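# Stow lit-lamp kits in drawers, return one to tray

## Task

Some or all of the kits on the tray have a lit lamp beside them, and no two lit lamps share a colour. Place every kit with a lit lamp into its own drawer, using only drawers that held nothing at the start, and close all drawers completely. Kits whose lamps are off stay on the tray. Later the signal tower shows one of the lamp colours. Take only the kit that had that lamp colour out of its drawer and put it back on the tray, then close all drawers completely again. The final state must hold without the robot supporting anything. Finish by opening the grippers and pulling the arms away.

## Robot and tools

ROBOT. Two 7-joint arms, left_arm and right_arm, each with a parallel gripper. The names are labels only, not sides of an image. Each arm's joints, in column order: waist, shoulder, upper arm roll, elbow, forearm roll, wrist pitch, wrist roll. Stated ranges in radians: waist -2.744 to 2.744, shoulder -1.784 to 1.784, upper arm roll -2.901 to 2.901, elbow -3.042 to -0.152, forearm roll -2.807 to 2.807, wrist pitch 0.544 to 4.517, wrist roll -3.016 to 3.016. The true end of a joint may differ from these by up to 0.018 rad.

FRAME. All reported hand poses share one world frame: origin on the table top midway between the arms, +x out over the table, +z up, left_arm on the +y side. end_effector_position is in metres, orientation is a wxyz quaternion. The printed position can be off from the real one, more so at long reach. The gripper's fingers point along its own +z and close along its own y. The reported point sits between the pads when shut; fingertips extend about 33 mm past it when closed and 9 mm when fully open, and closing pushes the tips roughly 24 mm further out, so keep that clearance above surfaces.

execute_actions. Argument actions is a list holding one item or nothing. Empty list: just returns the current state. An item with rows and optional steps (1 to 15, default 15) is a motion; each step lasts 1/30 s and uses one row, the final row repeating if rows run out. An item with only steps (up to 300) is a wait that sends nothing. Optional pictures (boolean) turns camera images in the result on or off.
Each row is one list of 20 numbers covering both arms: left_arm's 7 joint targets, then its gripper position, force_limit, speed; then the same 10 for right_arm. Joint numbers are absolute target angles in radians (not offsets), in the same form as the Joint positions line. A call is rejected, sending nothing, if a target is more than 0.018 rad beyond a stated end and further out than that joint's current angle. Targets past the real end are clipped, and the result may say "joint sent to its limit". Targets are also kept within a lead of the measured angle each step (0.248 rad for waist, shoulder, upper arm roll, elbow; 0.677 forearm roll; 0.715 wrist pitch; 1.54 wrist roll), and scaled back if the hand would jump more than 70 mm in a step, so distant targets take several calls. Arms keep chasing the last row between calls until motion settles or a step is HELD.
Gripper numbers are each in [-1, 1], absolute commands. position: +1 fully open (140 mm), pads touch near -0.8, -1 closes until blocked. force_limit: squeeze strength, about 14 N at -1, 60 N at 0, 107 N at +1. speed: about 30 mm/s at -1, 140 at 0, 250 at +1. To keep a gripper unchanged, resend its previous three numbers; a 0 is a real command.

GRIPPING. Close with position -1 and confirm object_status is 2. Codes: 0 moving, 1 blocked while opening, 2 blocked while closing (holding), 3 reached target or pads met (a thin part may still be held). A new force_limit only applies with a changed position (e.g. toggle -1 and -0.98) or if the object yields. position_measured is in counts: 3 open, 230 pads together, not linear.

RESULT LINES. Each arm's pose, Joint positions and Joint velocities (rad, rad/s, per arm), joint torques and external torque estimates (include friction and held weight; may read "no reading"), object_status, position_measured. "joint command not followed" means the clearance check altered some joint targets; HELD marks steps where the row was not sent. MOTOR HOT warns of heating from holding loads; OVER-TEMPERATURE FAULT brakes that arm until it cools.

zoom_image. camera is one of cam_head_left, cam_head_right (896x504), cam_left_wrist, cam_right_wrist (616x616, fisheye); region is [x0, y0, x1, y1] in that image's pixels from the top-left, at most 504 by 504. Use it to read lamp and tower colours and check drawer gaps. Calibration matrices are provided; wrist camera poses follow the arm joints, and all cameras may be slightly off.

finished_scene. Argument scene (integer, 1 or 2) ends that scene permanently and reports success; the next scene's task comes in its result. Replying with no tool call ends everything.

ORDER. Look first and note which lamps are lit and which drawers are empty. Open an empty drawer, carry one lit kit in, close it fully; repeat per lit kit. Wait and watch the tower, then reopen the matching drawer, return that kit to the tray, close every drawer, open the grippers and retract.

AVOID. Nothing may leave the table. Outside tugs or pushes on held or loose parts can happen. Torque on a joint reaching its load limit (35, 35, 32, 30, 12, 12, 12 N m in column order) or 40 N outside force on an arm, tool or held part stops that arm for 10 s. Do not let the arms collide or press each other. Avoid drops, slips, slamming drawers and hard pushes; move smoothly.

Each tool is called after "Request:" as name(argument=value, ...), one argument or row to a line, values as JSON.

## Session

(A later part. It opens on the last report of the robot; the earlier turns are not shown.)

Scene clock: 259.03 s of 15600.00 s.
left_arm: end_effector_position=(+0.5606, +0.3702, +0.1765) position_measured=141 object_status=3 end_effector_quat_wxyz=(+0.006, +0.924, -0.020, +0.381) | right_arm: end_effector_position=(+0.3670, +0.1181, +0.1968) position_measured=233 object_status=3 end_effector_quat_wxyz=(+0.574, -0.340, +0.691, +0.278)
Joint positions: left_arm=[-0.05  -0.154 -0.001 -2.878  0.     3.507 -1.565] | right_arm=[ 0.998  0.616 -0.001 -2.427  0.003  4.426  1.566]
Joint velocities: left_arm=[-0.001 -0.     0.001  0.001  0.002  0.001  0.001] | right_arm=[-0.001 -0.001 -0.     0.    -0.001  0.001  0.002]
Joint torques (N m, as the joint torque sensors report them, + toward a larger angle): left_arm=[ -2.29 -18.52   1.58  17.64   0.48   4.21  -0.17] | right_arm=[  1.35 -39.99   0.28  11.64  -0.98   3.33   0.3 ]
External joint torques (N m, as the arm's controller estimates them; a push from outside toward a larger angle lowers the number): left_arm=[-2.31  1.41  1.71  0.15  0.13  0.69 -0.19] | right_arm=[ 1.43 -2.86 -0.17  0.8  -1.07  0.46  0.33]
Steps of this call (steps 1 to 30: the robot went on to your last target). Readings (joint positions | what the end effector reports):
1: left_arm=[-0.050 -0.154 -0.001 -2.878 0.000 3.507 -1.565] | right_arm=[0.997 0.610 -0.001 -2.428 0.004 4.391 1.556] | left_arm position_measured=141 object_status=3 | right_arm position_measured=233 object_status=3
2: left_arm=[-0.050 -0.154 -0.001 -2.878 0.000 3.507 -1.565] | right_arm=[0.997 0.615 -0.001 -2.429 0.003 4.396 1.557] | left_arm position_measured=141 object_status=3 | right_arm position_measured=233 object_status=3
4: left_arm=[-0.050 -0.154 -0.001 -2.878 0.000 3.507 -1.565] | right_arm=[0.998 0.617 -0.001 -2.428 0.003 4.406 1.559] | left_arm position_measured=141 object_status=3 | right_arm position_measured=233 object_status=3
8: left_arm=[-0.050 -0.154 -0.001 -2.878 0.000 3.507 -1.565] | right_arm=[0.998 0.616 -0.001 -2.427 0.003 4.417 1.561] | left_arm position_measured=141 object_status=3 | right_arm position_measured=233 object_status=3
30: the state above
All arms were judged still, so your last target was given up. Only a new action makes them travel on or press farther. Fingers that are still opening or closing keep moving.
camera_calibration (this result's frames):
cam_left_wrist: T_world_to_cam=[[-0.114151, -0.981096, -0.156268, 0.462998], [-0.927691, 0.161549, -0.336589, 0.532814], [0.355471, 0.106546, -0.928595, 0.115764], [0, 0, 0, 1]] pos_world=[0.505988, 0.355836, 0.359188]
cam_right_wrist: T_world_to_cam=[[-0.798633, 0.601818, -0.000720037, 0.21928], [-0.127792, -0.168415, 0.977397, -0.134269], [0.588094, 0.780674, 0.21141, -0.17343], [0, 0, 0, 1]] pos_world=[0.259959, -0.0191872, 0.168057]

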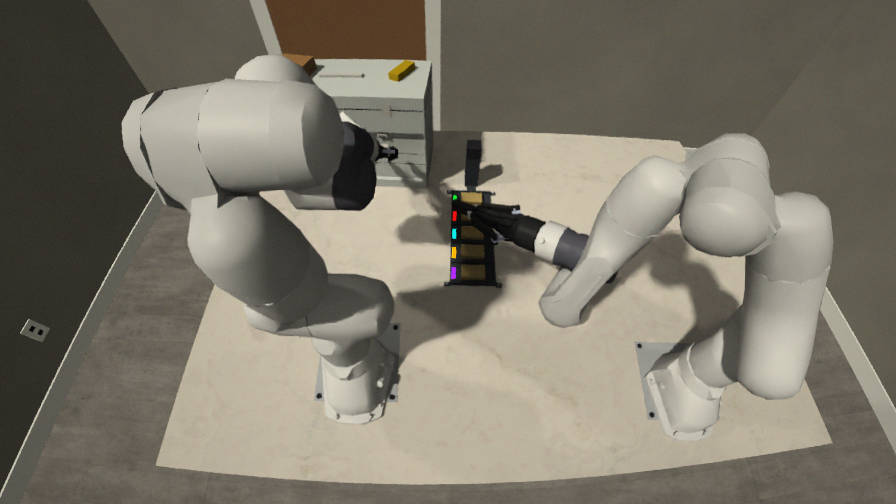

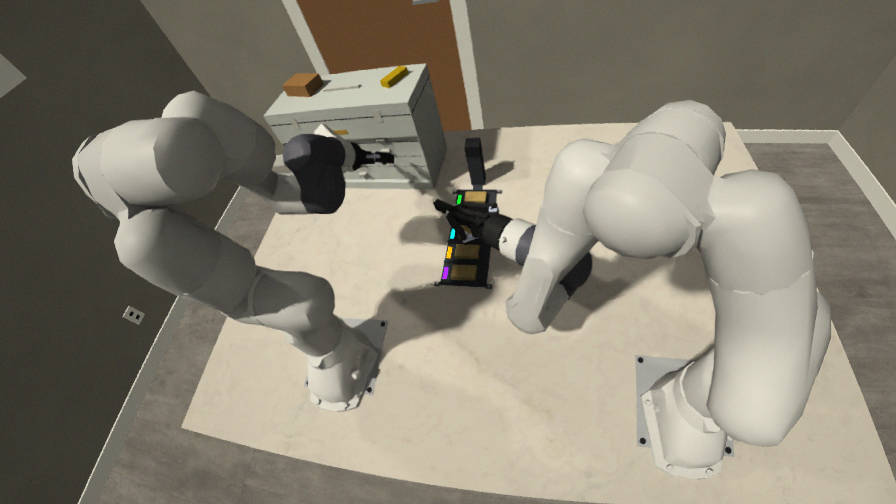

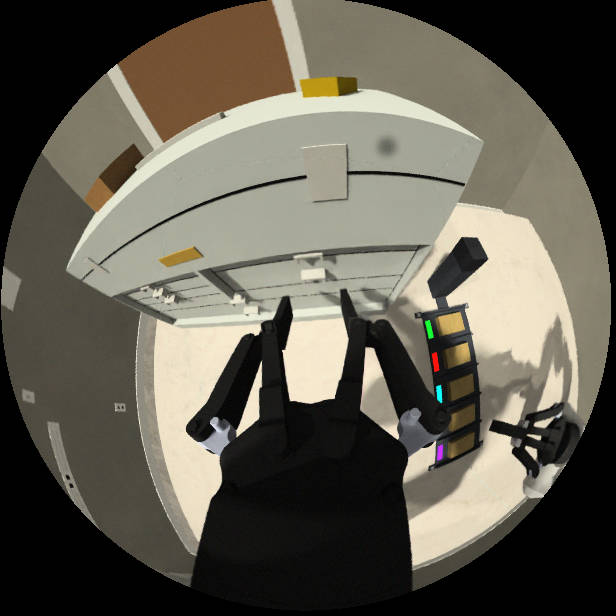

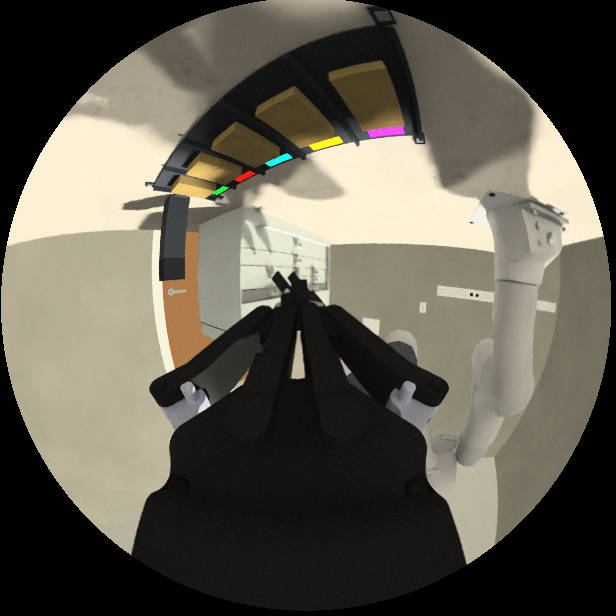

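Request:
execute_actions(
  actions=[
    {"rows":[[-0.053,-0.152,0,-2.877,0,3.511,-1.571,-0.1,0,0,1.0,0.614,0,-2.425,0,4.43,1.571,1,0,1]],"steps":15},
  ],
  pictures=false,
)

Request:
execute_actions(
  actions=[
    {"steps":10},
  ],
)

Request:
zoom_image(
  camera="cam_right_wrist",
  region=[220, 200, 350, 330],
)

Scene clock: 268.30 s of 15600.00 s.
left_arm: end_effector_position=(+0.5607, +0.3702, +0.1765) position_measured=141 object_status=3 end_effector_quat_wxyz=(+0.006, +0.924, -0.020, +0.381) | right_arm: end_effector_position=(+0.3670, +0.1182, +0.1970) position_measured=54 object_status=0 end_effector_quat_wxyz=(+0.574, -0.339, +0.691, +0.279)
Joint positions: left_arm=[-0.05  -0.154 -0.001 -2.878  0.     3.507 -1.565] | right_arm=[ 0.998  0.616 -0.001 -2.426  0.003  4.427  1.566]
Joint velocities: left_arm=[-0.     0.    -0.001 -0.    -0.001 -0.    -0.   ] | right_arm=[ 0.    -0.     0.002 -0.    -0.001  0.001 -0.   ]
Joint torques (N m, as the joint torque sensors report them, + toward a larger angle): left_arm=[ -2.48 -18.73   1.    17.8    0.5    4.27  -0.29] | right_arm=[  1.7  -39.81  -0.06  11.66  -0.94   3.27   0.4 ]
External joint torques (N m, as the arm's controller estimates them; a push from outside toward a larger angle lowers the number): left_arm=[-2.45  1.06  1.18  0.39  0.14  0.77 -0.31] | right_arm=[ 1.62 -2.74 -0.65  0.89 -1.01  0.45  0.43]
Steps of this call (steps 1 to 90: nothing new was sent; then 5.77 s passed at rest; steps 91 to 105: all 15 steps of this action). Readings (joint positions | what the end effector reports):
91: left_arm=[-0.050 -0.154 -0.001 -2.878 0.000 3.507 -1.565] | right_arm=[0.998 0.616 -0.001 -2.426 0.003 4.427 1.566] | left_arm position_measured=141 object_status=3 | right_arm position_measured=233 object_status=0
92: left_arm=[-0.050 -0.154 -0.001 -2.878 0.000 3.507 -1.565] | right_arm=[0.998 0.616 -0.001 -2.426 0.003 4.427 1.566] | left_arm position_measured=141 object_status=3 | right_arm position_measured=230 object_status=0
94: left_arm=[-0.050 -0.154 -0.001 -2.878 0.000 3.507 -1.565] | right_arm=[0.998 0.616 -0.001 -2.426 0.003 4.427 1.566] | left_arm position_measured=141 object_status=3 | right_arm position_measured=203 object_status=0
98: left_arm=[-0.050 -0.154 -0.001 -2.878 0.000 3.507 -1.565] | right_arm=[0.998 0.616 -0.001 -2.426 0.003 4.427 1.566] | left_arm position_measured=141 object_status=3 | right_arm position_measured=149 object_status=0
105: the state above

Scene clock: 268.63 s of 15600.00 s.
left_arm: end_effector_position=(+0.5607, +0.3702, +0.1765) position_measured=141 object_status=3 end_effector_quat_wxyz=(+0.006, +0.924, -0.020, +0.381) | right_arm: end_effector_position=(+0.3670, +0.1182, +0.1971) position_measured=3 object_status=3 end_effector_quat_wxyz=(+0.574, -0.339, +0.691, +0.279)
Joint positions: left_arm=[-0.05  -0.154 -0.001 -2.878  0.     3.507 -1.565] | right_arm=[ 0.998  0.616 -0.001 -2.426  0.003  4.427  1.566]
Joint velocities: left_arm=[-0.001  0.    -0.    -0.    -0.    -0.001 -0.   ] | right_arm=[-0.    -0.002 -0.001  0.    -0.001 -0.     0.001]
Joint torques (N m, as the joint torque sensors report them, + toward a larger angle): left_arm=[ -2.59 -18.08   1.1   17.79   0.53   4.29  -0.24] | right_arm=[  1.4  -39.51   0.32  11.73  -0.97   3.22   0.41]
External joint torques (N m, as the arm's controller estimates them; a push from outside toward a larger angle lowers the number): left_arm=[-2.54  1.81  1.29  0.29  0.16  0.78 -0.26] | right_arm=[ 1.42 -2.47 -0.18  0.96 -1.06  0.43  0.43]
Steps of this call (steps 1 to 10: the robot went on to your last target). Readings (joint positions | what the end effector reports):
1: left_arm=[-0.050 -0.154 -0.001 -2.878 0.000 3.507 -1.565] | right_arm=[0.998 0.616 -0.001 -2.426 0.003 4.427 1.566] | left_arm position_measured=141 object_status=3 | right_arm position_measured=41 object_status=0
2: left_arm=[-0.050 -0.154 -0.001 -2.878 0.000 3.507 -1.565] | right_arm=[0.998 0.616 -0.001 -2.426 0.003 4.427 1.566] | left_arm position_measured=141 object_status=3 | right_arm position_measured=27 object_status=0
4: left_arm=[-0.050 -0.154 -0.001 -2.878 0.000 3.507 -1.565] | right_arm=[0.998 0.616 -0.001 -2.426 0.003 4.427 1.566] | left_arm position_measured=141 object_status=3 | right_arm position_measured=3 object_status=0
8: left_arm=[-0.050 -0.154 -0.001 -2.878 0.000 3.507 -1.565] | right_arm=[0.998 0.616 -0.001 -2.426 0.003 4.427 1.566] | left_arm position_measured=141 object_status=3 | right_arm position_measured=3 object_status=0
10: the state above
camera_calibration (this result's frames):
cam_left_wrist: T_world_to_cam=[[-0.114158, -0.981095, -0.156271, 0.462998], [-0.927675, 0.16156, -0.336625, 0.532825], [0.355508, 0.10654, -0.928581, 0.11575], [0, 0, 0, 1]] pos_world=[0.505993, 0.35583, 0.359198]
cam_right_wrist: T_world_to_cam=[[-0.798617, 0.601839, -0.000272872, 0.219144], [-0.127777, -0.169112, 0.977279, -0.13437], [0.588119, 0.780507, 0.211957, -0.173624], [0, 0, 0, 1]] pos_world=[0.259955, -0.0190986, 0.168177]

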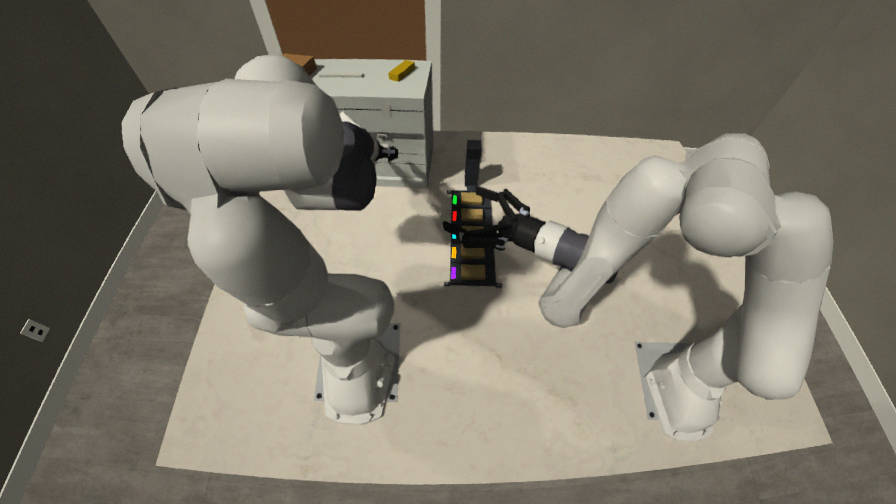

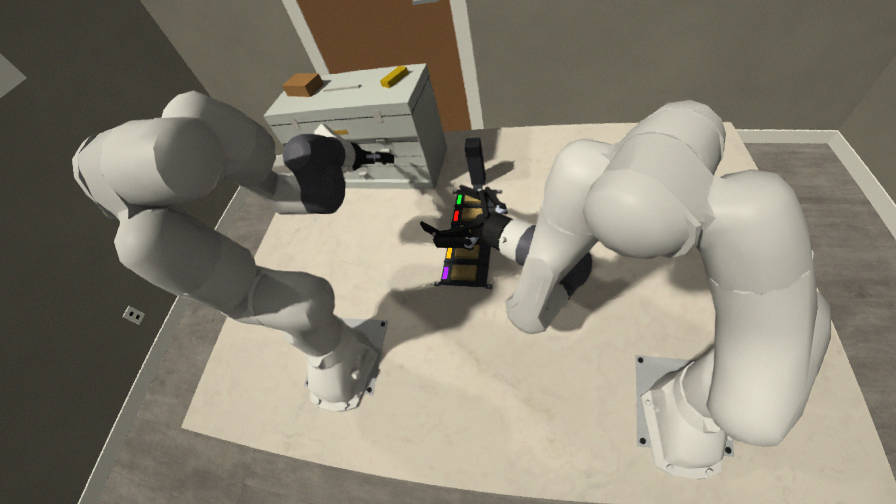

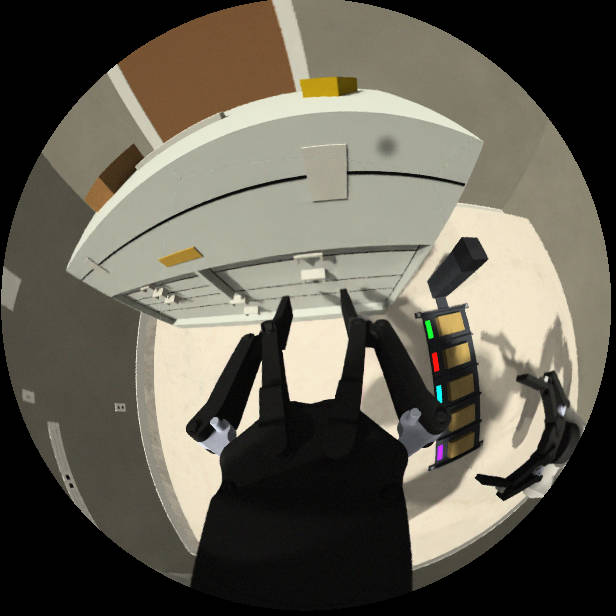

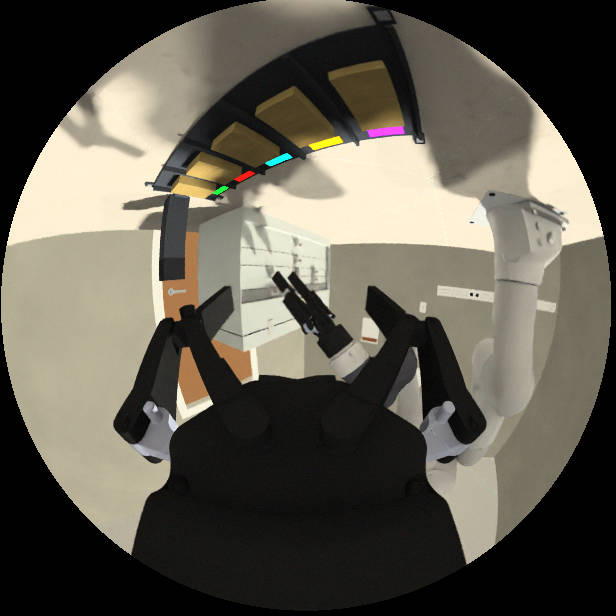

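Region (220, 200, 350, 330) of cam_right_wrist's 616x616 image, scaled by 3.877, with more detail than that image has.

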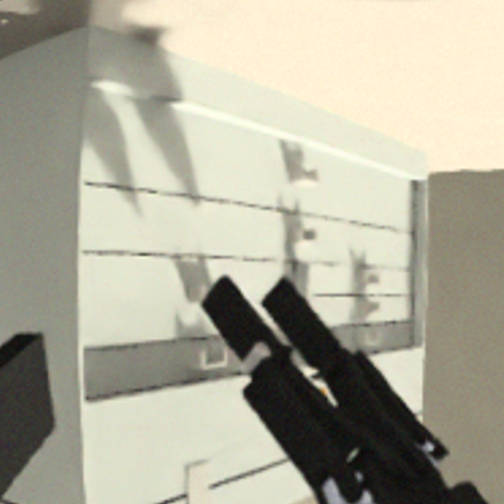

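Request:
execute_actions(
  actions=[
    {"rows":[[-0.053,-0.14,0,-2.863,0,3.509,-1.571,-0.1,0,0,1.0,0.614,0,-2.425,0,4.43,1.571,1,0,1],[-0.053,-0.129,0,-2.85,0,3.507,-1.571,-0.1,0,0,1.0,0.614,0,-2.425,0,4.43,1.571,1,0,1],[-0.053,-0.117,0,-2.836,0,3.505,-1.571,-0.1,0,0,1.0,0.614,0,-2.425,0,4.43,1.571,1,0,1],[-0.053,-0.105,0,-2.822,0,3.503,-1.571,-0.1,0,0,1.0,0.614,0,-2.425,0,4.43,1.571,1,0,1],[-0.053,-0.094,0,-2.809,0,3.5,-1.571,-0.1,0,0,1.0,0.614,0,-2.425,0,4.43,1.571,1,0,1]],"steps":15},
  ],
)

Request:
zoom_image(
  camera="cam_left_wrist",
  region=[240, 230, 400, 350],
)

Request:
zoom_image(
  camera="cam_right_wrist",
  region=[240, 240, 320, 320],
)

Scene clock: 284.43 s of 15600.00 s.
left_arm: end_effector_position=(+0.5836, +0.3693, +0.1785) position_measured=141 object_status=3 end_effector_quat_wxyz=(+0.006, +0.923, -0.020, +0.385) | right_arm: end_effector_position=(+0.3670, +0.1182, +0.1971) position_measured=3 object_status=3 end_effector_quat_wxyz=(+0.574, -0.339, +0.691, +0.279)
Joint positions: left_arm=[-0.05  -0.096 -0.001 -2.811  0.     3.505 -1.565] | right_arm=[ 0.998  0.616 -0.001 -2.426  0.003  4.427  1.566]
Joint velocities: left_arm=[ 0.002  0.003  0.001  0.003  0.001 -0.002 -0.001] | right_arm=[-0.001  0.001 -0.001 -0.    -0.    -0.    -0.001]
Joint torques (N m, as the joint torque sensors report them, + toward a larger angle): left_arm=[ -2.61 -20.21   0.99  18.73   0.53   2.93  -0.24] | right_arm=[  1.78 -39.54   0.33  11.55  -0.96   3.21   0.36]
External joint torques (N m, as the arm's controller estimates them; a push from outside toward a larger angle lowers the number): left_arm=[-2.63  1.82  1.06  1.15  0.18 -0.58 -0.25] | right_arm=[ 1.89 -2.6  -0.09  0.83 -1.06  0.43  0.39]
Steps of this call (steps 1 to 15: the robot went on to your last target; steps 16 to 90: nothing new was sent; then 12.30 s passed at rest; steps 91 to 105: all 15 steps of this action). Readings (joint positions | what the end effector reports):
91: left_arm=[-0.050 -0.151 -0.001 -2.875 0.000 3.507 -1.565] | right_arm=[0.998 0.616 -0.001 -2.426 0.003 4.427 1.566] | left_arm position_measured=141 object_status=3 | right_arm position_measured=3 object_status=3
92: left_arm=[-0.050 -0.145 -0.001 -2.869 0.000 3.507 -1.565] | right_arm=[0.998 0.616 -0.001 -2.426 0.003 4.427 1.566] | left_arm position_measured=141 object_status=3 | right_arm position_measured=3 object_status=3
94: left_arm=[-0.050 -0.128 -0.001 -2.848 0.000 3.507 -1.565] | right_arm=[0.998 0.616 -0.001 -2.426 0.003 4.427 1.566] | left_arm position_measured=141 object_status=3 | right_arm position_measured=3 object_status=3
98: left_arm=[-0.050 -0.101 -0.001 -2.817 0.000 3.506 -1.565] | right_arm=[0.998 0.616 -0.001 -2.426 0.003 4.427 1.566] | left_arm position_measured=141 object_status=3 | right_arm position_measured=3 object_status=3
105: the state above
camera_calibration (this result's frames):
cam_left_wrist: T_world_to_cam=[[-0.113061, -0.981142, -0.156774, 0.464514], [-0.925178, 0.161492, -0.343461, 0.554694], [0.362302, 0.106212, -0.925989, 0.105175], [0, 0, 0, 1]] pos_world=[0.527604, 0.355004, 0.36073]
cam_right_wrist: T_world_to_cam=[[-0.798631, 0.601821, -0.000249177, 0.219128], [-0.127816, -0.169211, 0.977257, -0.134382], [0.588092, 0.780499, 0.212059, -0.173663], [0, 0, 0, 1]] pos_world=[0.259956, -0.0190711, 0.168208]

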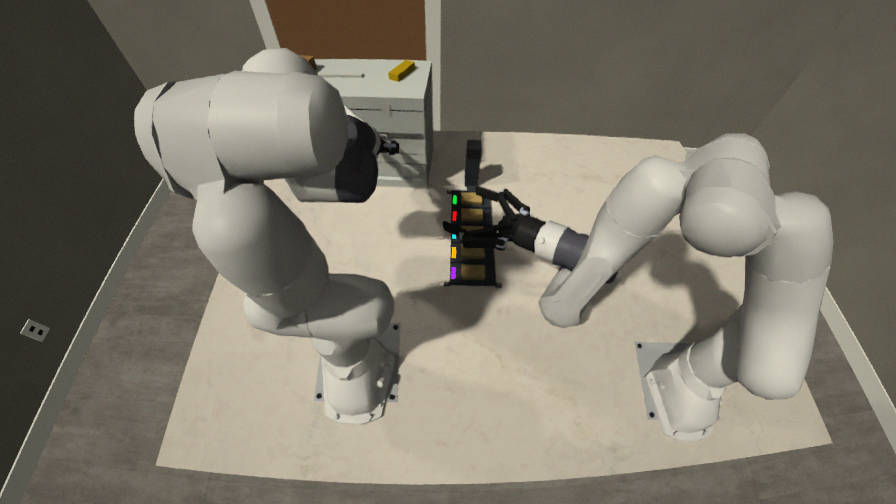

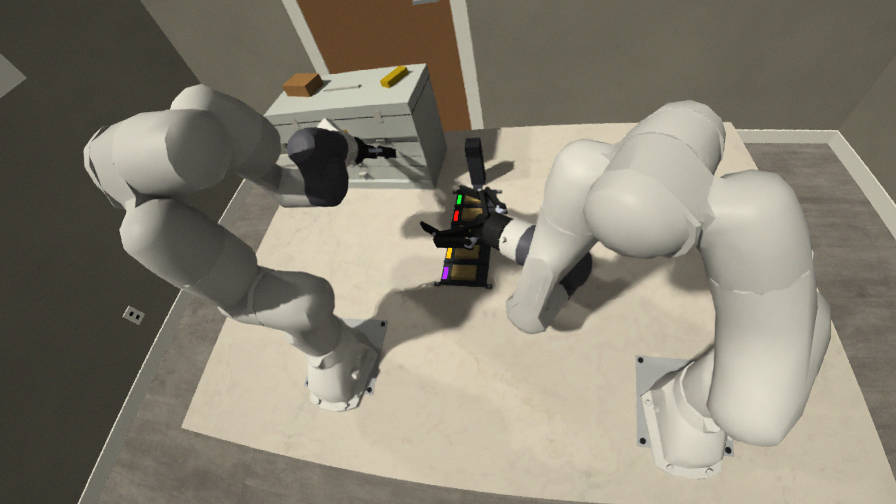

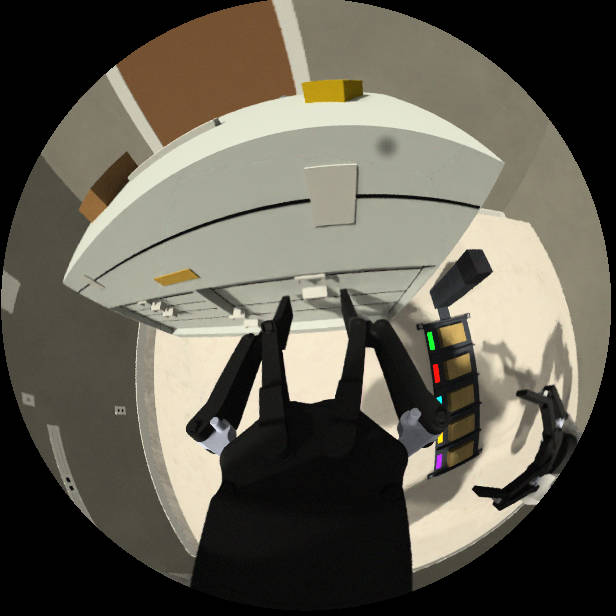

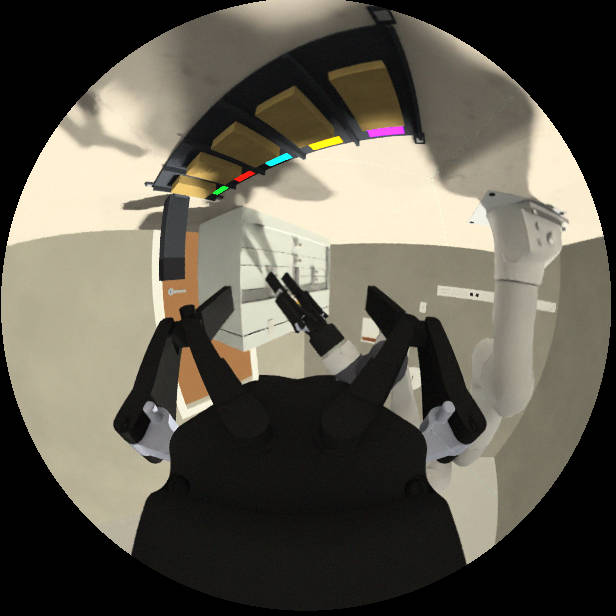

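Region (240, 230, 400, 350) of cam_left_wrist's 616x616 image, scaled by 3.150, with more detail than that image has; it fills the top 378 rows of this view, and the rest is white.

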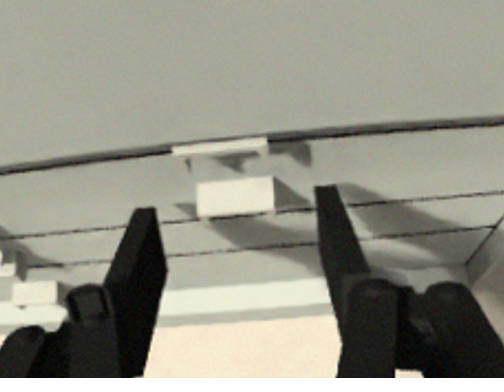

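Region (240, 240, 320, 320) of cam_right_wrist's 616x616 image, scaled by 6.300, with more detail than that image has.

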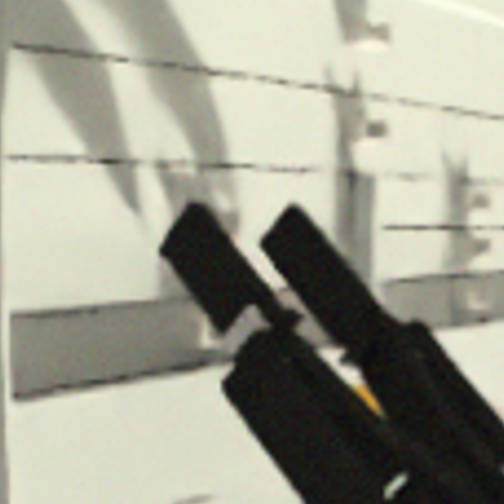

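Request:
execute_actions(
  actions=[
    {"rows":[[-0.053,-0.079,0,-2.8,0,3.506,-1.571,-0.1,0,0,1.0,0.614,0,-2.425,0,4.43,1.571,1,0,1],[-0.053,-0.079,0,-2.8,0,3.506,-1.571,-0.1,0,0,1.0,0.614,0,-2.425,0,4.43,1.571,1,0,1],[-0.053,-0.079,0,-2.8,0,3.506,-1.571,-0.1,0,0,1.0,0.614,0,-2.425,0,4.43,1.571,1,0,1],[-0.053,-0.079,0,-2.8,0,3.506,-1.571,-0.1,0,0,1.0,0.614,0,-2.425,0,4.43,1.571,1,0,1],[-0.053,-0.079,0,-2.8,0,3.506,-1.571,-0.1,0,0,1.0,0.614,0,-2.425,0,4.43,1.571,1,0,1],[-0.053,-0.079,0,-2.8,0,3.506,-1.571,-1,0,-0.5,1.0,0.614,0,-2.425,0,4.43,1.571,1,0,1]],"steps":15},
  ],
  pictures=false,
)

Request:
execute_actions(
  actions=[
    {"steps":15},
  ],
  pictures=false,
)

Scene clock: 296.80 s of 15600.00 s.
left_arm: end_effector_position=(+0.5856, +0.3692, +0.1744) position_measured=182 object_status=0 end_effector_quat_wxyz=(+0.006, +0.924, -0.020, +0.382) | right_arm: end_effector_position=(+0.3670, +0.1182, +0.1971) position_measured=3 object_status=3 end_effector_quat_wxyz=(+0.574, -0.339, +0.691, +0.279)
Joint positions: left_arm=[-0.05  -0.081 -0.001 -2.802  0.     3.504 -1.565] | right_arm=[ 0.998  0.616 -0.001 -2.426  0.003  4.427  1.566]
Joint velocities: left_arm=[-0.    -0.     0.001 -0.002 -0.001  0.001 -0.   ] | right_arm=[ 0.    -0.002  0.001 -0.     0.001 -0.001 -0.   ]
Joint torques (N m, as the joint torque sensors report them, + toward a larger angle): left_arm=[ -1.9  -20.86   1.71  17.49   0.55   3.89  -0.26] | right_arm=[  1.5  -39.59   0.4   11.64  -0.95   3.26   0.37]
External joint torques (N m, as the arm's controller estimates them; a push from outside toward a larger angle lowers the number): left_arm=[-1.89  1.64  1.81  0.01  0.19  0.38 -0.28] | right_arm=[ 1.49 -2.45 -0.14  0.87 -1.03  0.46  0.4 ]
Steps of this call (steps 1 to 15: the robot went on to your last target; steps 16 to 90: nothing new was sent; then 8.87 s passed at rest; steps 91 to 105: all 15 steps of this action). Readings (joint positions | what the end effector reports):
91: left_arm=[-0.050 -0.093 -0.001 -2.808 0.000 3.504 -1.565] | right_arm=[0.998 0.616 -0.001 -2.426 0.003 4.427 1.566] | left_arm position_measured=141 object_status=3 | right_arm position_measured=3 object_status=3
92: left_arm=[-0.050 -0.089 -0.001 -2.805 0.000 3.504 -1.565] | right_arm=[0.998 0.616 -0.001 -2.426 0.003 4.427 1.566] | left_arm position_measured=141 object_status=3 | right_arm position_measured=3 object_status=3
94: left_arm=[-0.050 -0.084 -0.001 -2.803 0.000 3.504 -1.565] | right_arm=[0.998 0.616 -0.001 -2.426 0.003 4.427 1.566] | left_arm position_measured=141 object_status=3 | right_arm position_measured=3 object_status=3
98: left_arm=[-0.050 -0.081 -0.001 -2.802 0.000 3.504 -1.565] | right_arm=[0.998 0.616 -0.001 -2.426 0.003 4.427 1.566] | left_arm position_measured=150 object_status=0 | right_arm position_measured=3 object_status=3
105: the state above

Scene clock: 297.30 s of 15600.00 s.
left_arm: end_effector_position=(+0.5856, +0.3690, +0.1745) position_measured=194 object_status=2 end_effector_quat_wxyz=(+0.006, +0.924, -0.020, +0.382) | right_arm: end_effector_position=(+0.3670, +0.1182, +0.1972) position_measured=3 object_status=3 end_effector_quat_wxyz=(+0.574, -0.339, +0.691, +0.279)
Joint positions: left_arm=[-0.051 -0.081 -0.001 -2.802  0.     3.504 -1.565] | right_arm=[ 0.998  0.616 -0.001 -2.426  0.003  4.427  1.566]
Joint velocities: left_arm=[-0.     0.     0.001  0.    -0.001  0.     0.001] | right_arm=[ 0.001  0.    -0.    -0.     0.001  0.001 -0.   ]
Joint torques (N m, as the joint torque sensors report them, + toward a larger angle): left_arm=[ -2.9  -20.98   0.38  17.95   0.56   3.81  -0.27] | right_arm=[  0.94 -39.46   0.52  11.51  -0.94   3.22   0.38]
External joint torques (N m, as the arm's controller estimates them; a push from outside toward a larger angle lowers the number): left_arm=[-2.9   1.47  0.45  0.44  0.2   0.3  -0.29] | right_arm=[ 0.91 -2.51 -0.03  0.79 -1.02  0.43  0.4 ]
Steps of this call (steps 1 to 15: the robot went on to your last target). Readings (joint positions | what the end effector reports):
1: left_arm=[-0.051 -0.081 -0.001 -2.802 0.000 3.504 -1.565] | right_arm=[0.998 0.616 -0.001 -2.426 0.003 4.427 1.566] | left_arm position_measured=187 object_status=0 | right_arm position_measured=3 object_status=3
2: left_arm=[-0.051 -0.081 -0.001 -2.802 0.000 3.504 -1.565] | right_arm=[0.998 0.616 -0.001 -2.426 0.003 4.427 1.566] | left_arm position_measured=191 object_status=0 | right_arm position_measured=3 object_status=3
4: left_arm=[-0.051 -0.081 -0.001 -2.802 0.000 3.504 -1.565] | right_arm=[0.998 0.616 -0.001 -2.426 0.003 4.427 1.566] | left_arm position_measured=194 object_status=0 | right_arm position_measured=3 object_status=3
8: left_arm=[-0.051 -0.081 -0.001 -2.802 0.000 3.504 -1.565] | right_arm=[0.998 0.616 -0.001 -2.426 0.003 4.427 1.566] | left_arm position_measured=194 object_status=2 | right_arm position_measured=3 object_status=3
15: the state above
All arms were judged still, so your last target was given up. Only a new action makes them travel on or press farther. Fingers that are still opening or closing keep moving.

Request:
execute_actions(
  actions=[
    {"rows":[[-0.053,-0.085,0,-2.807,0,3.506,-1.571,-1,0,-0.5,1.0,0.614,0,-2.425,0,4.43,1.571,1,0,1],[-0.053,-0.093,0,-2.817,0,3.508,-1.571,-1,0,-0.5,1.0,0.614,0,-2.425,0,4.43,1.571,1,0,1],[-0.053,-0.102,0,-2.827,0,3.51,-1.571,-1,0,-0.5,1.0,0.614,0,-2.425,0,4.43,1.571,1,0,1],[-0.053,-0.111,0,-2.838,0,3.512,-1.571,-1,0,-0.5,1.0,0.614,0,-2.425,0,4.43,1.571,1,0,1],[-0.052,-0.12,0,-2.848,0,3.514,-1.571,-1,0,-0.5,1.0,0.614,0,-2.425,0,4.43,1.571,1,0,1],[-0.052,-0.129,0,-2.859,0,3.516,-1.571,-1,0,-0.5,1.0,0.614,0,-2.425,0,4.43,1.571,1,0,1],[-0.051,-0.138,0,-2.869,0,3.518,-1.571,-1,0,-0.5,1.0,0.614,0,-2.425,0,4.43,1.571,1,0,1],[-0.051,-0.147,0,-2.88,0,3.52,-1.571,-1,0,-0.5,1.0,0.614,0,-2.425,0,4.43,1.571,1,0,1],[-0.05,-0.156,0,-2.89,0,3.522,-1.571,-1,0,-0.5,1.0,0.614,0,-2.425,0,4.43,1.571,1,0,1],[-0.05,-0.165,0,-2.901,0,3.523,-1.571,-1,0,-0.5,1.0,0.614,0,-2.425,0,4.43,1.571,1,0,1],[-0.049,-0.174,0,-2.911,0,3.524,-1.571,-1,0,-0.5,1.0,0.614,0,-2.425,0,4.43,1.571,1,0,1],[-0.049,-0.183,0,-2.922,0,3.525,-1.571,-1,0,-0.5,1.0,0.614,0,-2.425,0,4.43,1.571,1,0,1],[-0.048,-0.192,0,-2.932,0,3.526,-1.571,-1,0,-0.5,1.0,0.614,0,-2.425,0,4.43,1.571,1,0,1],[-0.048,-0.201,0,-2.943,0,3.527,-1.571,-1,0,-0.5,1.0,0.614,0,-2.425,0,4.43,1.571,1,0,1],[-0.047,-0.21,0,-2.953,0,3.528,-1.571,-1,0,-0.5,1.0,0.614,0,-2.425,0,4.43,1.571,1,0,1]],"steps":15},
  ],
  pictures=false,
)

Request:
execute_actions(
  actions=[
    {"rows":[[-0.047,-0.221,0,-2.964,0,3.529,-1.571,-1,0,-0.5,1.0,0.614,0,-2.425,0,4.43,1.571,1,0,1],[-0.046,-0.232,0,-2.975,0,3.529,-1.571,-1,0,-0.5,1.0,0.614,0,-2.425,0,4.43,1.571,1,0,1],[-0.046,-0.243,0,-2.986,0,3.529,-1.571,-1,0,-0.5,1.0,0.614,0,-2.425,0,4.43,1.571,1,0,1],[-0.045,-0.254,0,-2.997,0,3.529,-1.571,-1,0,-0.5,1.0,0.614,0,-2.425,0,4.43,1.571,1,0,1],[-0.045,-0.265,0,-3.008,0,3.529,-1.571,-1,0,-0.5,1.0,0.614,0,-2.425,0,4.43,1.571,1,0,1],[-0.045,-0.276,0,-3.02,0,3.529,-1.571,-1,0,-0.5,1.0,0.614,0,-2.425,0,4.43,1.571,1,0,1]],"steps":15},
  ],
)

Scene clock: 331.03 s of 15600.00 s.
left_arm: end_effector_position=(+0.5451, +0.3714, +0.1750) position_measured=194 object_status=2 end_effector_quat_wxyz=(+0.006, +0.924, -0.020, +0.382) | right_arm: end_effector_position=(+0.3670, +0.1182, +0.1972) position_measured=3 object_status=3 end_effector_quat_wxyz=(+0.574, -0.339, +0.691, +0.279)
Joint positions: left_arm=[-0.05  -0.19  -0.    -2.927  0.     3.521 -1.565] | right_arm=[ 0.998  0.616 -0.001 -2.426  0.003  4.427  1.566]
Joint velocities: left_arm=[ 0.006 -0.264 -0.001 -0.295 -0.001  0.041 -0.001] | right_arm=[ 0.    -0.001 -0.     0.    -0.    -0.    -0.   ]
Joint torques (N m, as the joint torque sensors report them, + toward a larger angle): left_arm=[  1.36 -17.2    0.14  15.8    0.54   3.53  -0.21] | right_arm=[  1.96 -39.66   0.32  11.26  -0.95   3.29   0.36]
External joint torques (N m, as the arm's controller estimates them; a push from outside toward a larger angle lowers the number): left_arm=[ 1.31 -0.33  0.32 -3.1   0.19  0.03 -0.23] | right_arm=[ 1.97 -2.53 -0.18  0.45 -1.04  0.49  0.39]
Steps of this call (steps 1 to 90: nothing new was sent; then 30.23 s passed at rest; steps 91 to 105: all 15 steps of this action). Readings (joint positions | what the end effector reports):
91: left_arm=[-0.051 -0.082 -0.001 -2.802 0.000 3.504 -1.565] | right_arm=[0.998 0.616 -0.001 -2.426 0.003 4.427 1.566] | left_arm position_measured=194 object_status=2 | right_arm position_measured=3 object_status=3
92: left_arm=[-0.051 -0.084 -0.001 -2.805 0.000 3.505 -1.565] | right_arm=[0.998 0.616 -0.001 -2.426 0.003 4.427 1.566] | left_arm position_measured=194 object_status=2 | right_arm position_measured=3 object_status=3
94: left_arm=[-0.051 -0.095 -0.001 -2.817 0.000 3.506 -1.565] | right_arm=[0.998 0.616 -0.001 -2.426 0.003 4.427 1.566] | left_arm position_measured=194 object_status=2 | right_arm position_measured=3 object_status=3
98: left_arm=[-0.051 -0.127 -0.000 -2.855 0.000 3.511 -1.565] | right_arm=[0.998 0.616 -0.001 -2.426 0.003 4.427 1.566] | left_arm position_measured=194 object_status=2 | right_arm position_measured=3 object_status=3
105: the state above

Scene clock: 331.53 s of 15600.00 s.
left_arm: end_effector_position=(+0.5167, +0.3730, +0.1754) position_measured=194 object_status=2 end_effector_quat_wxyz=(+0.005, +0.923, -0.019, +0.383) | right_arm: end_effector_position=(+0.3670, +0.1183, +0.1972) position_measured=3 object_status=3 end_effector_quat_wxyz=(+0.574, -0.339, +0.691, +0.279)
Joint positions: left_arm=[-0.049 -0.274 -0.    -3.016  0.     3.528 -1.565] | right_arm=[ 0.998  0.616 -0.001 -2.426  0.003  4.427  1.566]
Joint velocities: left_arm=[ 0.002 -0.004 -0.001 -0.004 -0.     0.002  0.   ] | right_arm=[ 0.    -0.     0.001 -0.     0.     0.    -0.002]
Joint torques (N m, as the joint torque sensors report them, + toward a larger angle): left_arm=[  1.28 -15.42   0.33  13.82   0.44   3.76  -0.21] | right_arm=[  1.14 -39.55  -0.11  11.06  -0.94   3.24   0.34]
External joint torques (N m, as the arm's controller estimates them; a push from outside toward a larger angle lowers the number): left_arm=[ 1.27 -0.11  0.58 -3.44  0.11  0.23 -0.23] | right_arm=[ 1.15 -2.59 -0.62  0.34 -1.03  0.46  0.37]
Steps of this call (steps 1 to 15: all 15 steps of this action). Readings (joint positions | what the end effector reports):
1: left_arm=[-0.050 -0.200 -0.000 -2.938 0.000 3.523 -1.565] | right_arm=[0.998 0.616 -0.001 -2.426 0.003 4.427 1.566] | left_arm position_measured=194 object_status=2 | right_arm position_measured=3 object_status=3
2: left_arm=[-0.049 -0.209 -0.000 -2.948 0.000 3.524 -1.565] | right_arm=[0.998 0.616 -0.001 -2.426 0.003 4.427 1.566] | left_arm position_measured=194 object_status=2 | right_arm position_measured=3 object_status=3
4: left_arm=[-0.049 -0.230 -0.000 -2.970 0.000 3.525 -1.565] | right_arm=[0.998 0.616 -0.001 -2.426 0.003 4.427 1.566] | left_arm position_measured=194 object_status=2 | right_arm position_measured=3 object_status=3
8: left_arm=[-0.049 -0.266 -0.000 -3.007 0.000 3.527 -1.565] | right_arm=[0.998 0.616 -0.001 -2.426 0.003 4.427 1.566] | left_arm position_measured=194 object_status=2 | right_arm position_measured=3 object_status=3
15: the state above
camera_calibration (this result's frames):
cam_left_wrist: T_world_to_cam=[[-0.111347, -0.981379, -0.156514, 0.459212], [-0.926725, 0.159409, -0.340248, 0.492146], [0.358862, 0.10716, -0.927219, 0.12782], [0, 0, 0, 1]] pos_world=[0.461346, 0.358511, 0.357842]
cam_right_wrist: T_world_to_cam=[[-0.798653, 0.601792, -0.000224393, 0.219106], [-0.127881, -0.16935, 0.977224, -0.1344], [0.588047, 0.780492, 0.21221, -0.17372], [0, 0, 0, 1]] pos_world=[0.259958, -0.0190295, 0.168253]

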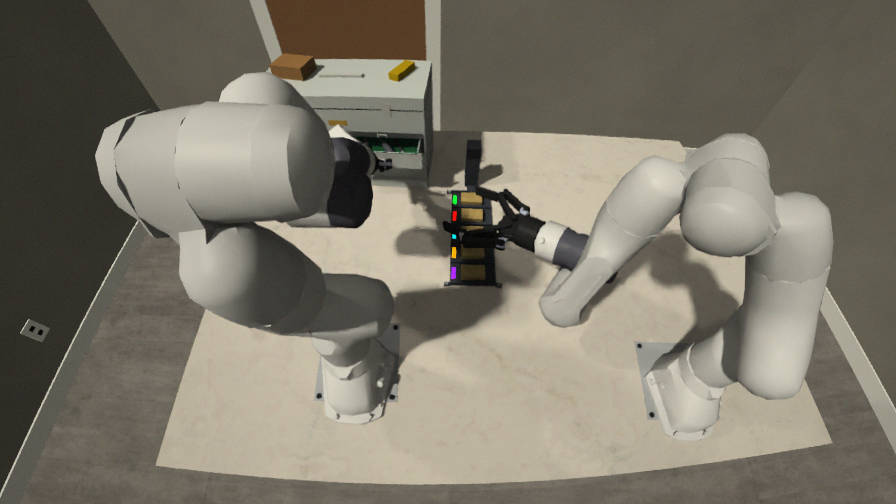

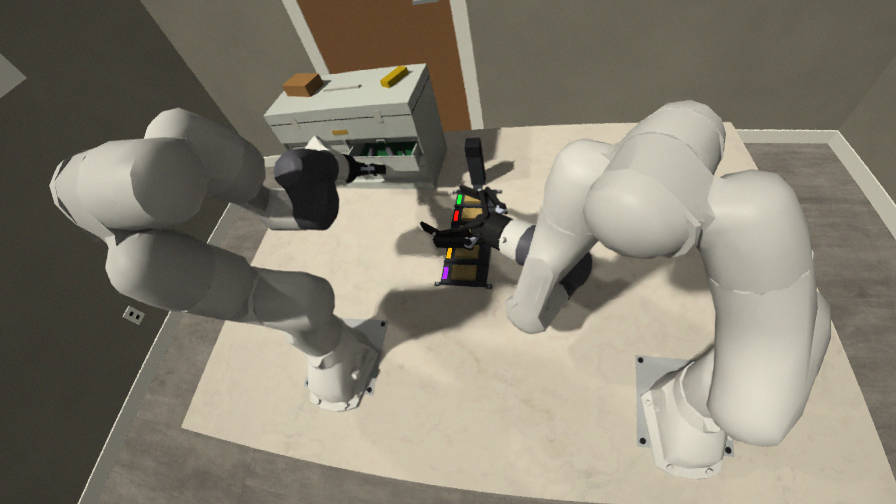

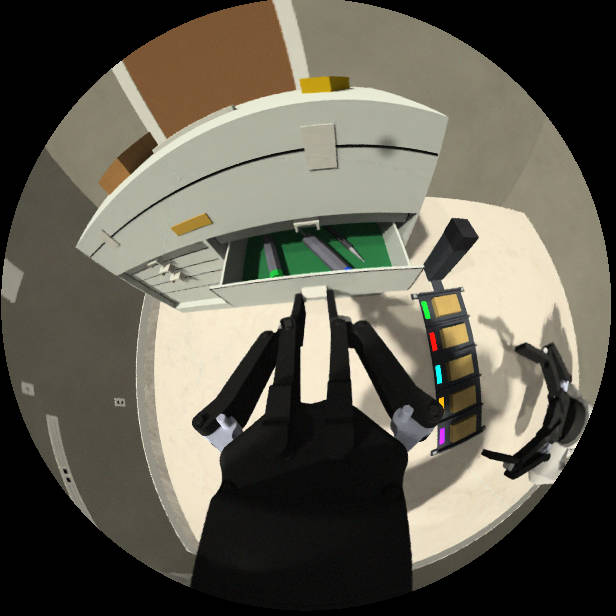

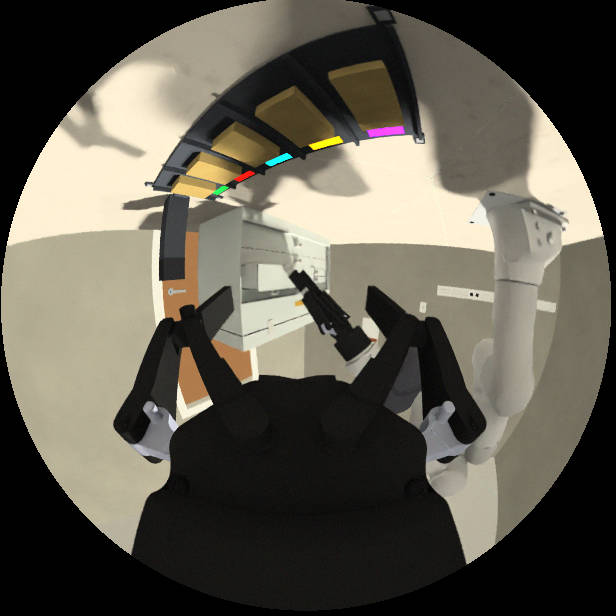

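Request:
execute_actions(
  actions=[
    {"rows":[[-0.046,-0.262,0,-3.005,0,3.529,-1.571,-1,0,-0.5,1.0,0.614,0,-2.425,0,4.43,1.571,1,0,1],[-0.047,-0.246,0,-2.989,0,3.529,-1.571,-1,0,-0.5,1.0,0.614,0,-2.425,0,4.43,1.571,1,0,1],[-0.047,-0.23,0,-2.973,0,3.529,-1.571,-1,0,-0.5,1.0,0.614,0,-2.425,0,4.43,1.571,1,0,1],[-0.048,-0.214,0,-2.957,0,3.528,-1.571,-1,0,-0.5,1.0,0.614,0,-2.425,0,4.43,1.571,1,0,1],[-0.049,-0.199,0,-2.94,0,3.526,-1.571,-1,0,-0.5,1.0,0.614,0,-2.425,0,4.43,1.571,1,0,1],[-0.05,-0.184,0,-2.923,0,3.524,-1.571,-1,0,-0.5,1.0,0.614,0,-2.425,0,4.43,1.571,1,0,1],[-0.05,-0.169,0,-2.905,0,3.522,-1.571,-1,0,-0.5,1.0,0.614,0,-2.425,0,4.43,1.571,1,0,1],[-0.051,-0.154,0,-2.888,0,3.519,-1.571,-1,0,-0.5,1.0,0.614,0,-2.425,0,4.43,1.571,1,0,1],[-0.052,-0.139,0,-2.87,0,3.516,-1.571,-1,0,-0.5,1.0,0.614,0,-2.425,0,4.43,1.571,1,0,1],[-0.052,-0.125,0,-2.854,0,3.513,-1.571,-1,0,-0.5,1.0,0.614,0,-2.425,0,4.43,1.571,1,0,1],[-0.053,-0.112,0,-2.839,0,3.51,-1.571,-1,0,-0.5,1.0,0.614,0,-2.425,0,4.43,1.571,1,0,1],[-0.053,-0.1,0,-2.825,0,3.507,-1.571,-1,0,-0.5,1.0,0.614,0,-2.425,0,4.43,1.571,1,0,1],[-0.053,-0.09,0,-2.813,0,3.504,-1.571,-1,0,-0.5,1.0,0.614,0,-2.425,0,4.43,1.571,1,0,1],[-0.053,-0.082,0,-2.803,0,3.502,-1.571,-1,0,-0.5,1.0,0.614,0,-2.425,0,4.43,1.571,1,0,1],[-0.053,-0.075,0,-2.795,0,3.501,-1.571,-1,0,-0.5,1.0,0.614,0,-2.425,0,4.43,1.571,1,0,1]],"steps":15},
  ],
  pictures=false,
)

Request:
execute_actions(
  actions=[
    {"steps":15},
  ],
  pictures=false,
)

Scene clock: 351.80 s of 15600.00 s.
left_arm: end_effector_position=(+0.5796, +0.3694, +0.1746) position_measured=194 object_status=2 end_effector_quat_wxyz=(+0.006, +0.924, -0.020, +0.383) | right_arm: end_effector_position=(+0.3670, +0.1183, +0.1972) position_measured=3 object_status=3 end_effector_quat_wxyz=(+0.574, -0.339, +0.691, +0.279)
Joint positions: left_arm=[-0.051 -0.096 -0.    -2.821  0.     3.512 -1.565] | right_arm=[ 0.998  0.615 -0.001 -2.426  0.003  4.427  1.566]
Joint velocities: left_arm=[-0.005  0.267  0.     0.32   0.    -0.053 -0.002] | right_arm=[ 0.    -0.001 -0.001  0.     0.     0.    -0.001]
Joint torques (N m, as the joint torque sensors report them, + toward a larger angle): left_arm=[ -2.03 -21.23  -0.27  17.18   0.44   3.32  -0.26] | right_arm=[  1.57 -39.3    0.13  11.73  -0.91   3.2    0.38]
External joint torques (N m, as the arm's controller estimates them; a push from outside toward a larger angle lowers the number): left_arm=[-2.11  2.35 -0.2   1.73  0.11 -0.17 -0.27] | right_arm=[ 1.59 -2.16 -0.38  0.91 -0.99  0.4   0.41]
Steps of this call (steps 1 to 15: the robot went on to your last target; steps 16 to 90: nothing new was sent; then 16.77 s passed at rest; steps 91 to 105: all 15 steps of this action). Readings (joint positions | what the end effector reports):
91: left_arm=[-0.049 -0.273 -0.000 -3.014 0.000 3.528 -1.565] | right_arm=[0.998 0.615 -0.001 -2.426 0.003 4.427 1.566] | left_arm position_measured=194 object_status=2 | right_arm position_measured=3 object_status=3
92: left_arm=[-0.049 -0.266 -0.000 -3.008 0.000 3.528 -1.565] | right_arm=[0.998 0.615 -0.001 -2.426 0.003 4.427 1.566] | left_arm position_measured=194 object_status=2 | right_arm position_measured=3 object_status=3
94: left_arm=[-0.049 -0.244 -0.000 -2.986 0.000 3.528 -1.565] | right_arm=[0.998 0.615 -0.001 -2.426 0.003 4.427 1.566] | left_arm position_measured=194 object_status=2 | right_arm position_measured=3 object_status=3
98: left_arm=[-0.050 -0.187 -0.000 -2.926 0.000 3.526 -1.565] | right_arm=[0.998 0.615 -0.001 -2.426 0.003 4.427 1.566] | left_arm position_measured=194 object_status=2 | right_arm position_measured=3 object_status=3
105: the state above

Scene clock: 352.30 s of 15600.00 s.
left_arm: end_effector_position=(+0.5862, +0.3690, +0.1745) position_measured=194 object_status=2 end_effector_quat_wxyz=(+0.006, +0.924, -0.020, +0.382) | right_arm: end_effector_position=(+0.3670, +0.1183, +0.1972) position_measured=3 object_status=3 end_effector_quat_wxyz=(+0.574, -0.339, +0.691, +0.279)
Joint positions: left_arm=[-0.051 -0.079 -0.    -2.8    0.     3.505 -1.565] | right_arm=[ 0.998  0.615 -0.001 -2.426  0.003  4.427  1.566]
Joint velocities: left_arm=[-0.    -0.     0.     0.001  0.    -0.     0.001] | right_arm=[-0.001  0.001  0.    -0.001  0.    -0.001  0.   ]
Joint torques (N m, as the joint torque sensors report them, + toward a larger angle): left_arm=[ -1.32 -20.37   1.2   20.02   0.46   2.89  -0.21] | right_arm=[  1.55 -39.61   0.17  11.54  -0.96   3.19   0.34]
External joint torques (N m, as the arm's controller estimates them; a push from outside toward a larger angle lowers the number): left_arm=[-1.29  2.24  1.3   2.49  0.09 -0.63 -0.23] | right_arm=[ 1.68 -2.65 -0.24  0.8  -1.05  0.41  0.37]
Steps of this call (steps 1 to 15: the robot went on to your last target). Readings (joint positions | what the end effector reports):
1: left_arm=[-0.051 -0.089 -0.000 -2.813 0.000 3.510 -1.565] | right_arm=[0.998 0.615 -0.001 -2.426 0.003 4.427 1.566] | left_arm position_measured=194 object_status=2 | right_arm position_measured=3 object_status=3
2: left_arm=[-0.051 -0.084 -0.000 -2.807 0.000 3.509 -1.565] | right_arm=[0.998 0.615 -0.001 -2.426 0.003 4.427 1.566] | left_arm position_measured=194 object_status=2 | right_arm position_measured=3 object_status=3
4: left_arm=[-0.051 -0.080 -0.000 -2.802 0.000 3.507 -1.565] | right_arm=[0.998 0.615 -0.001 -2.426 0.003 4.427 1.566] | left_arm position_measured=194 object_status=2 | right_arm position_measured=3 object_status=3
8: left_arm=[-0.051 -0.079 -0.000 -2.800 0.000 3.506 -1.565] | right_arm=[0.998 0.615 -0.001 -2.426 0.003 4.427 1.566] | left_arm position_measured=194 object_status=2 | right_arm position_measured=3 object_status=3
15: the state above


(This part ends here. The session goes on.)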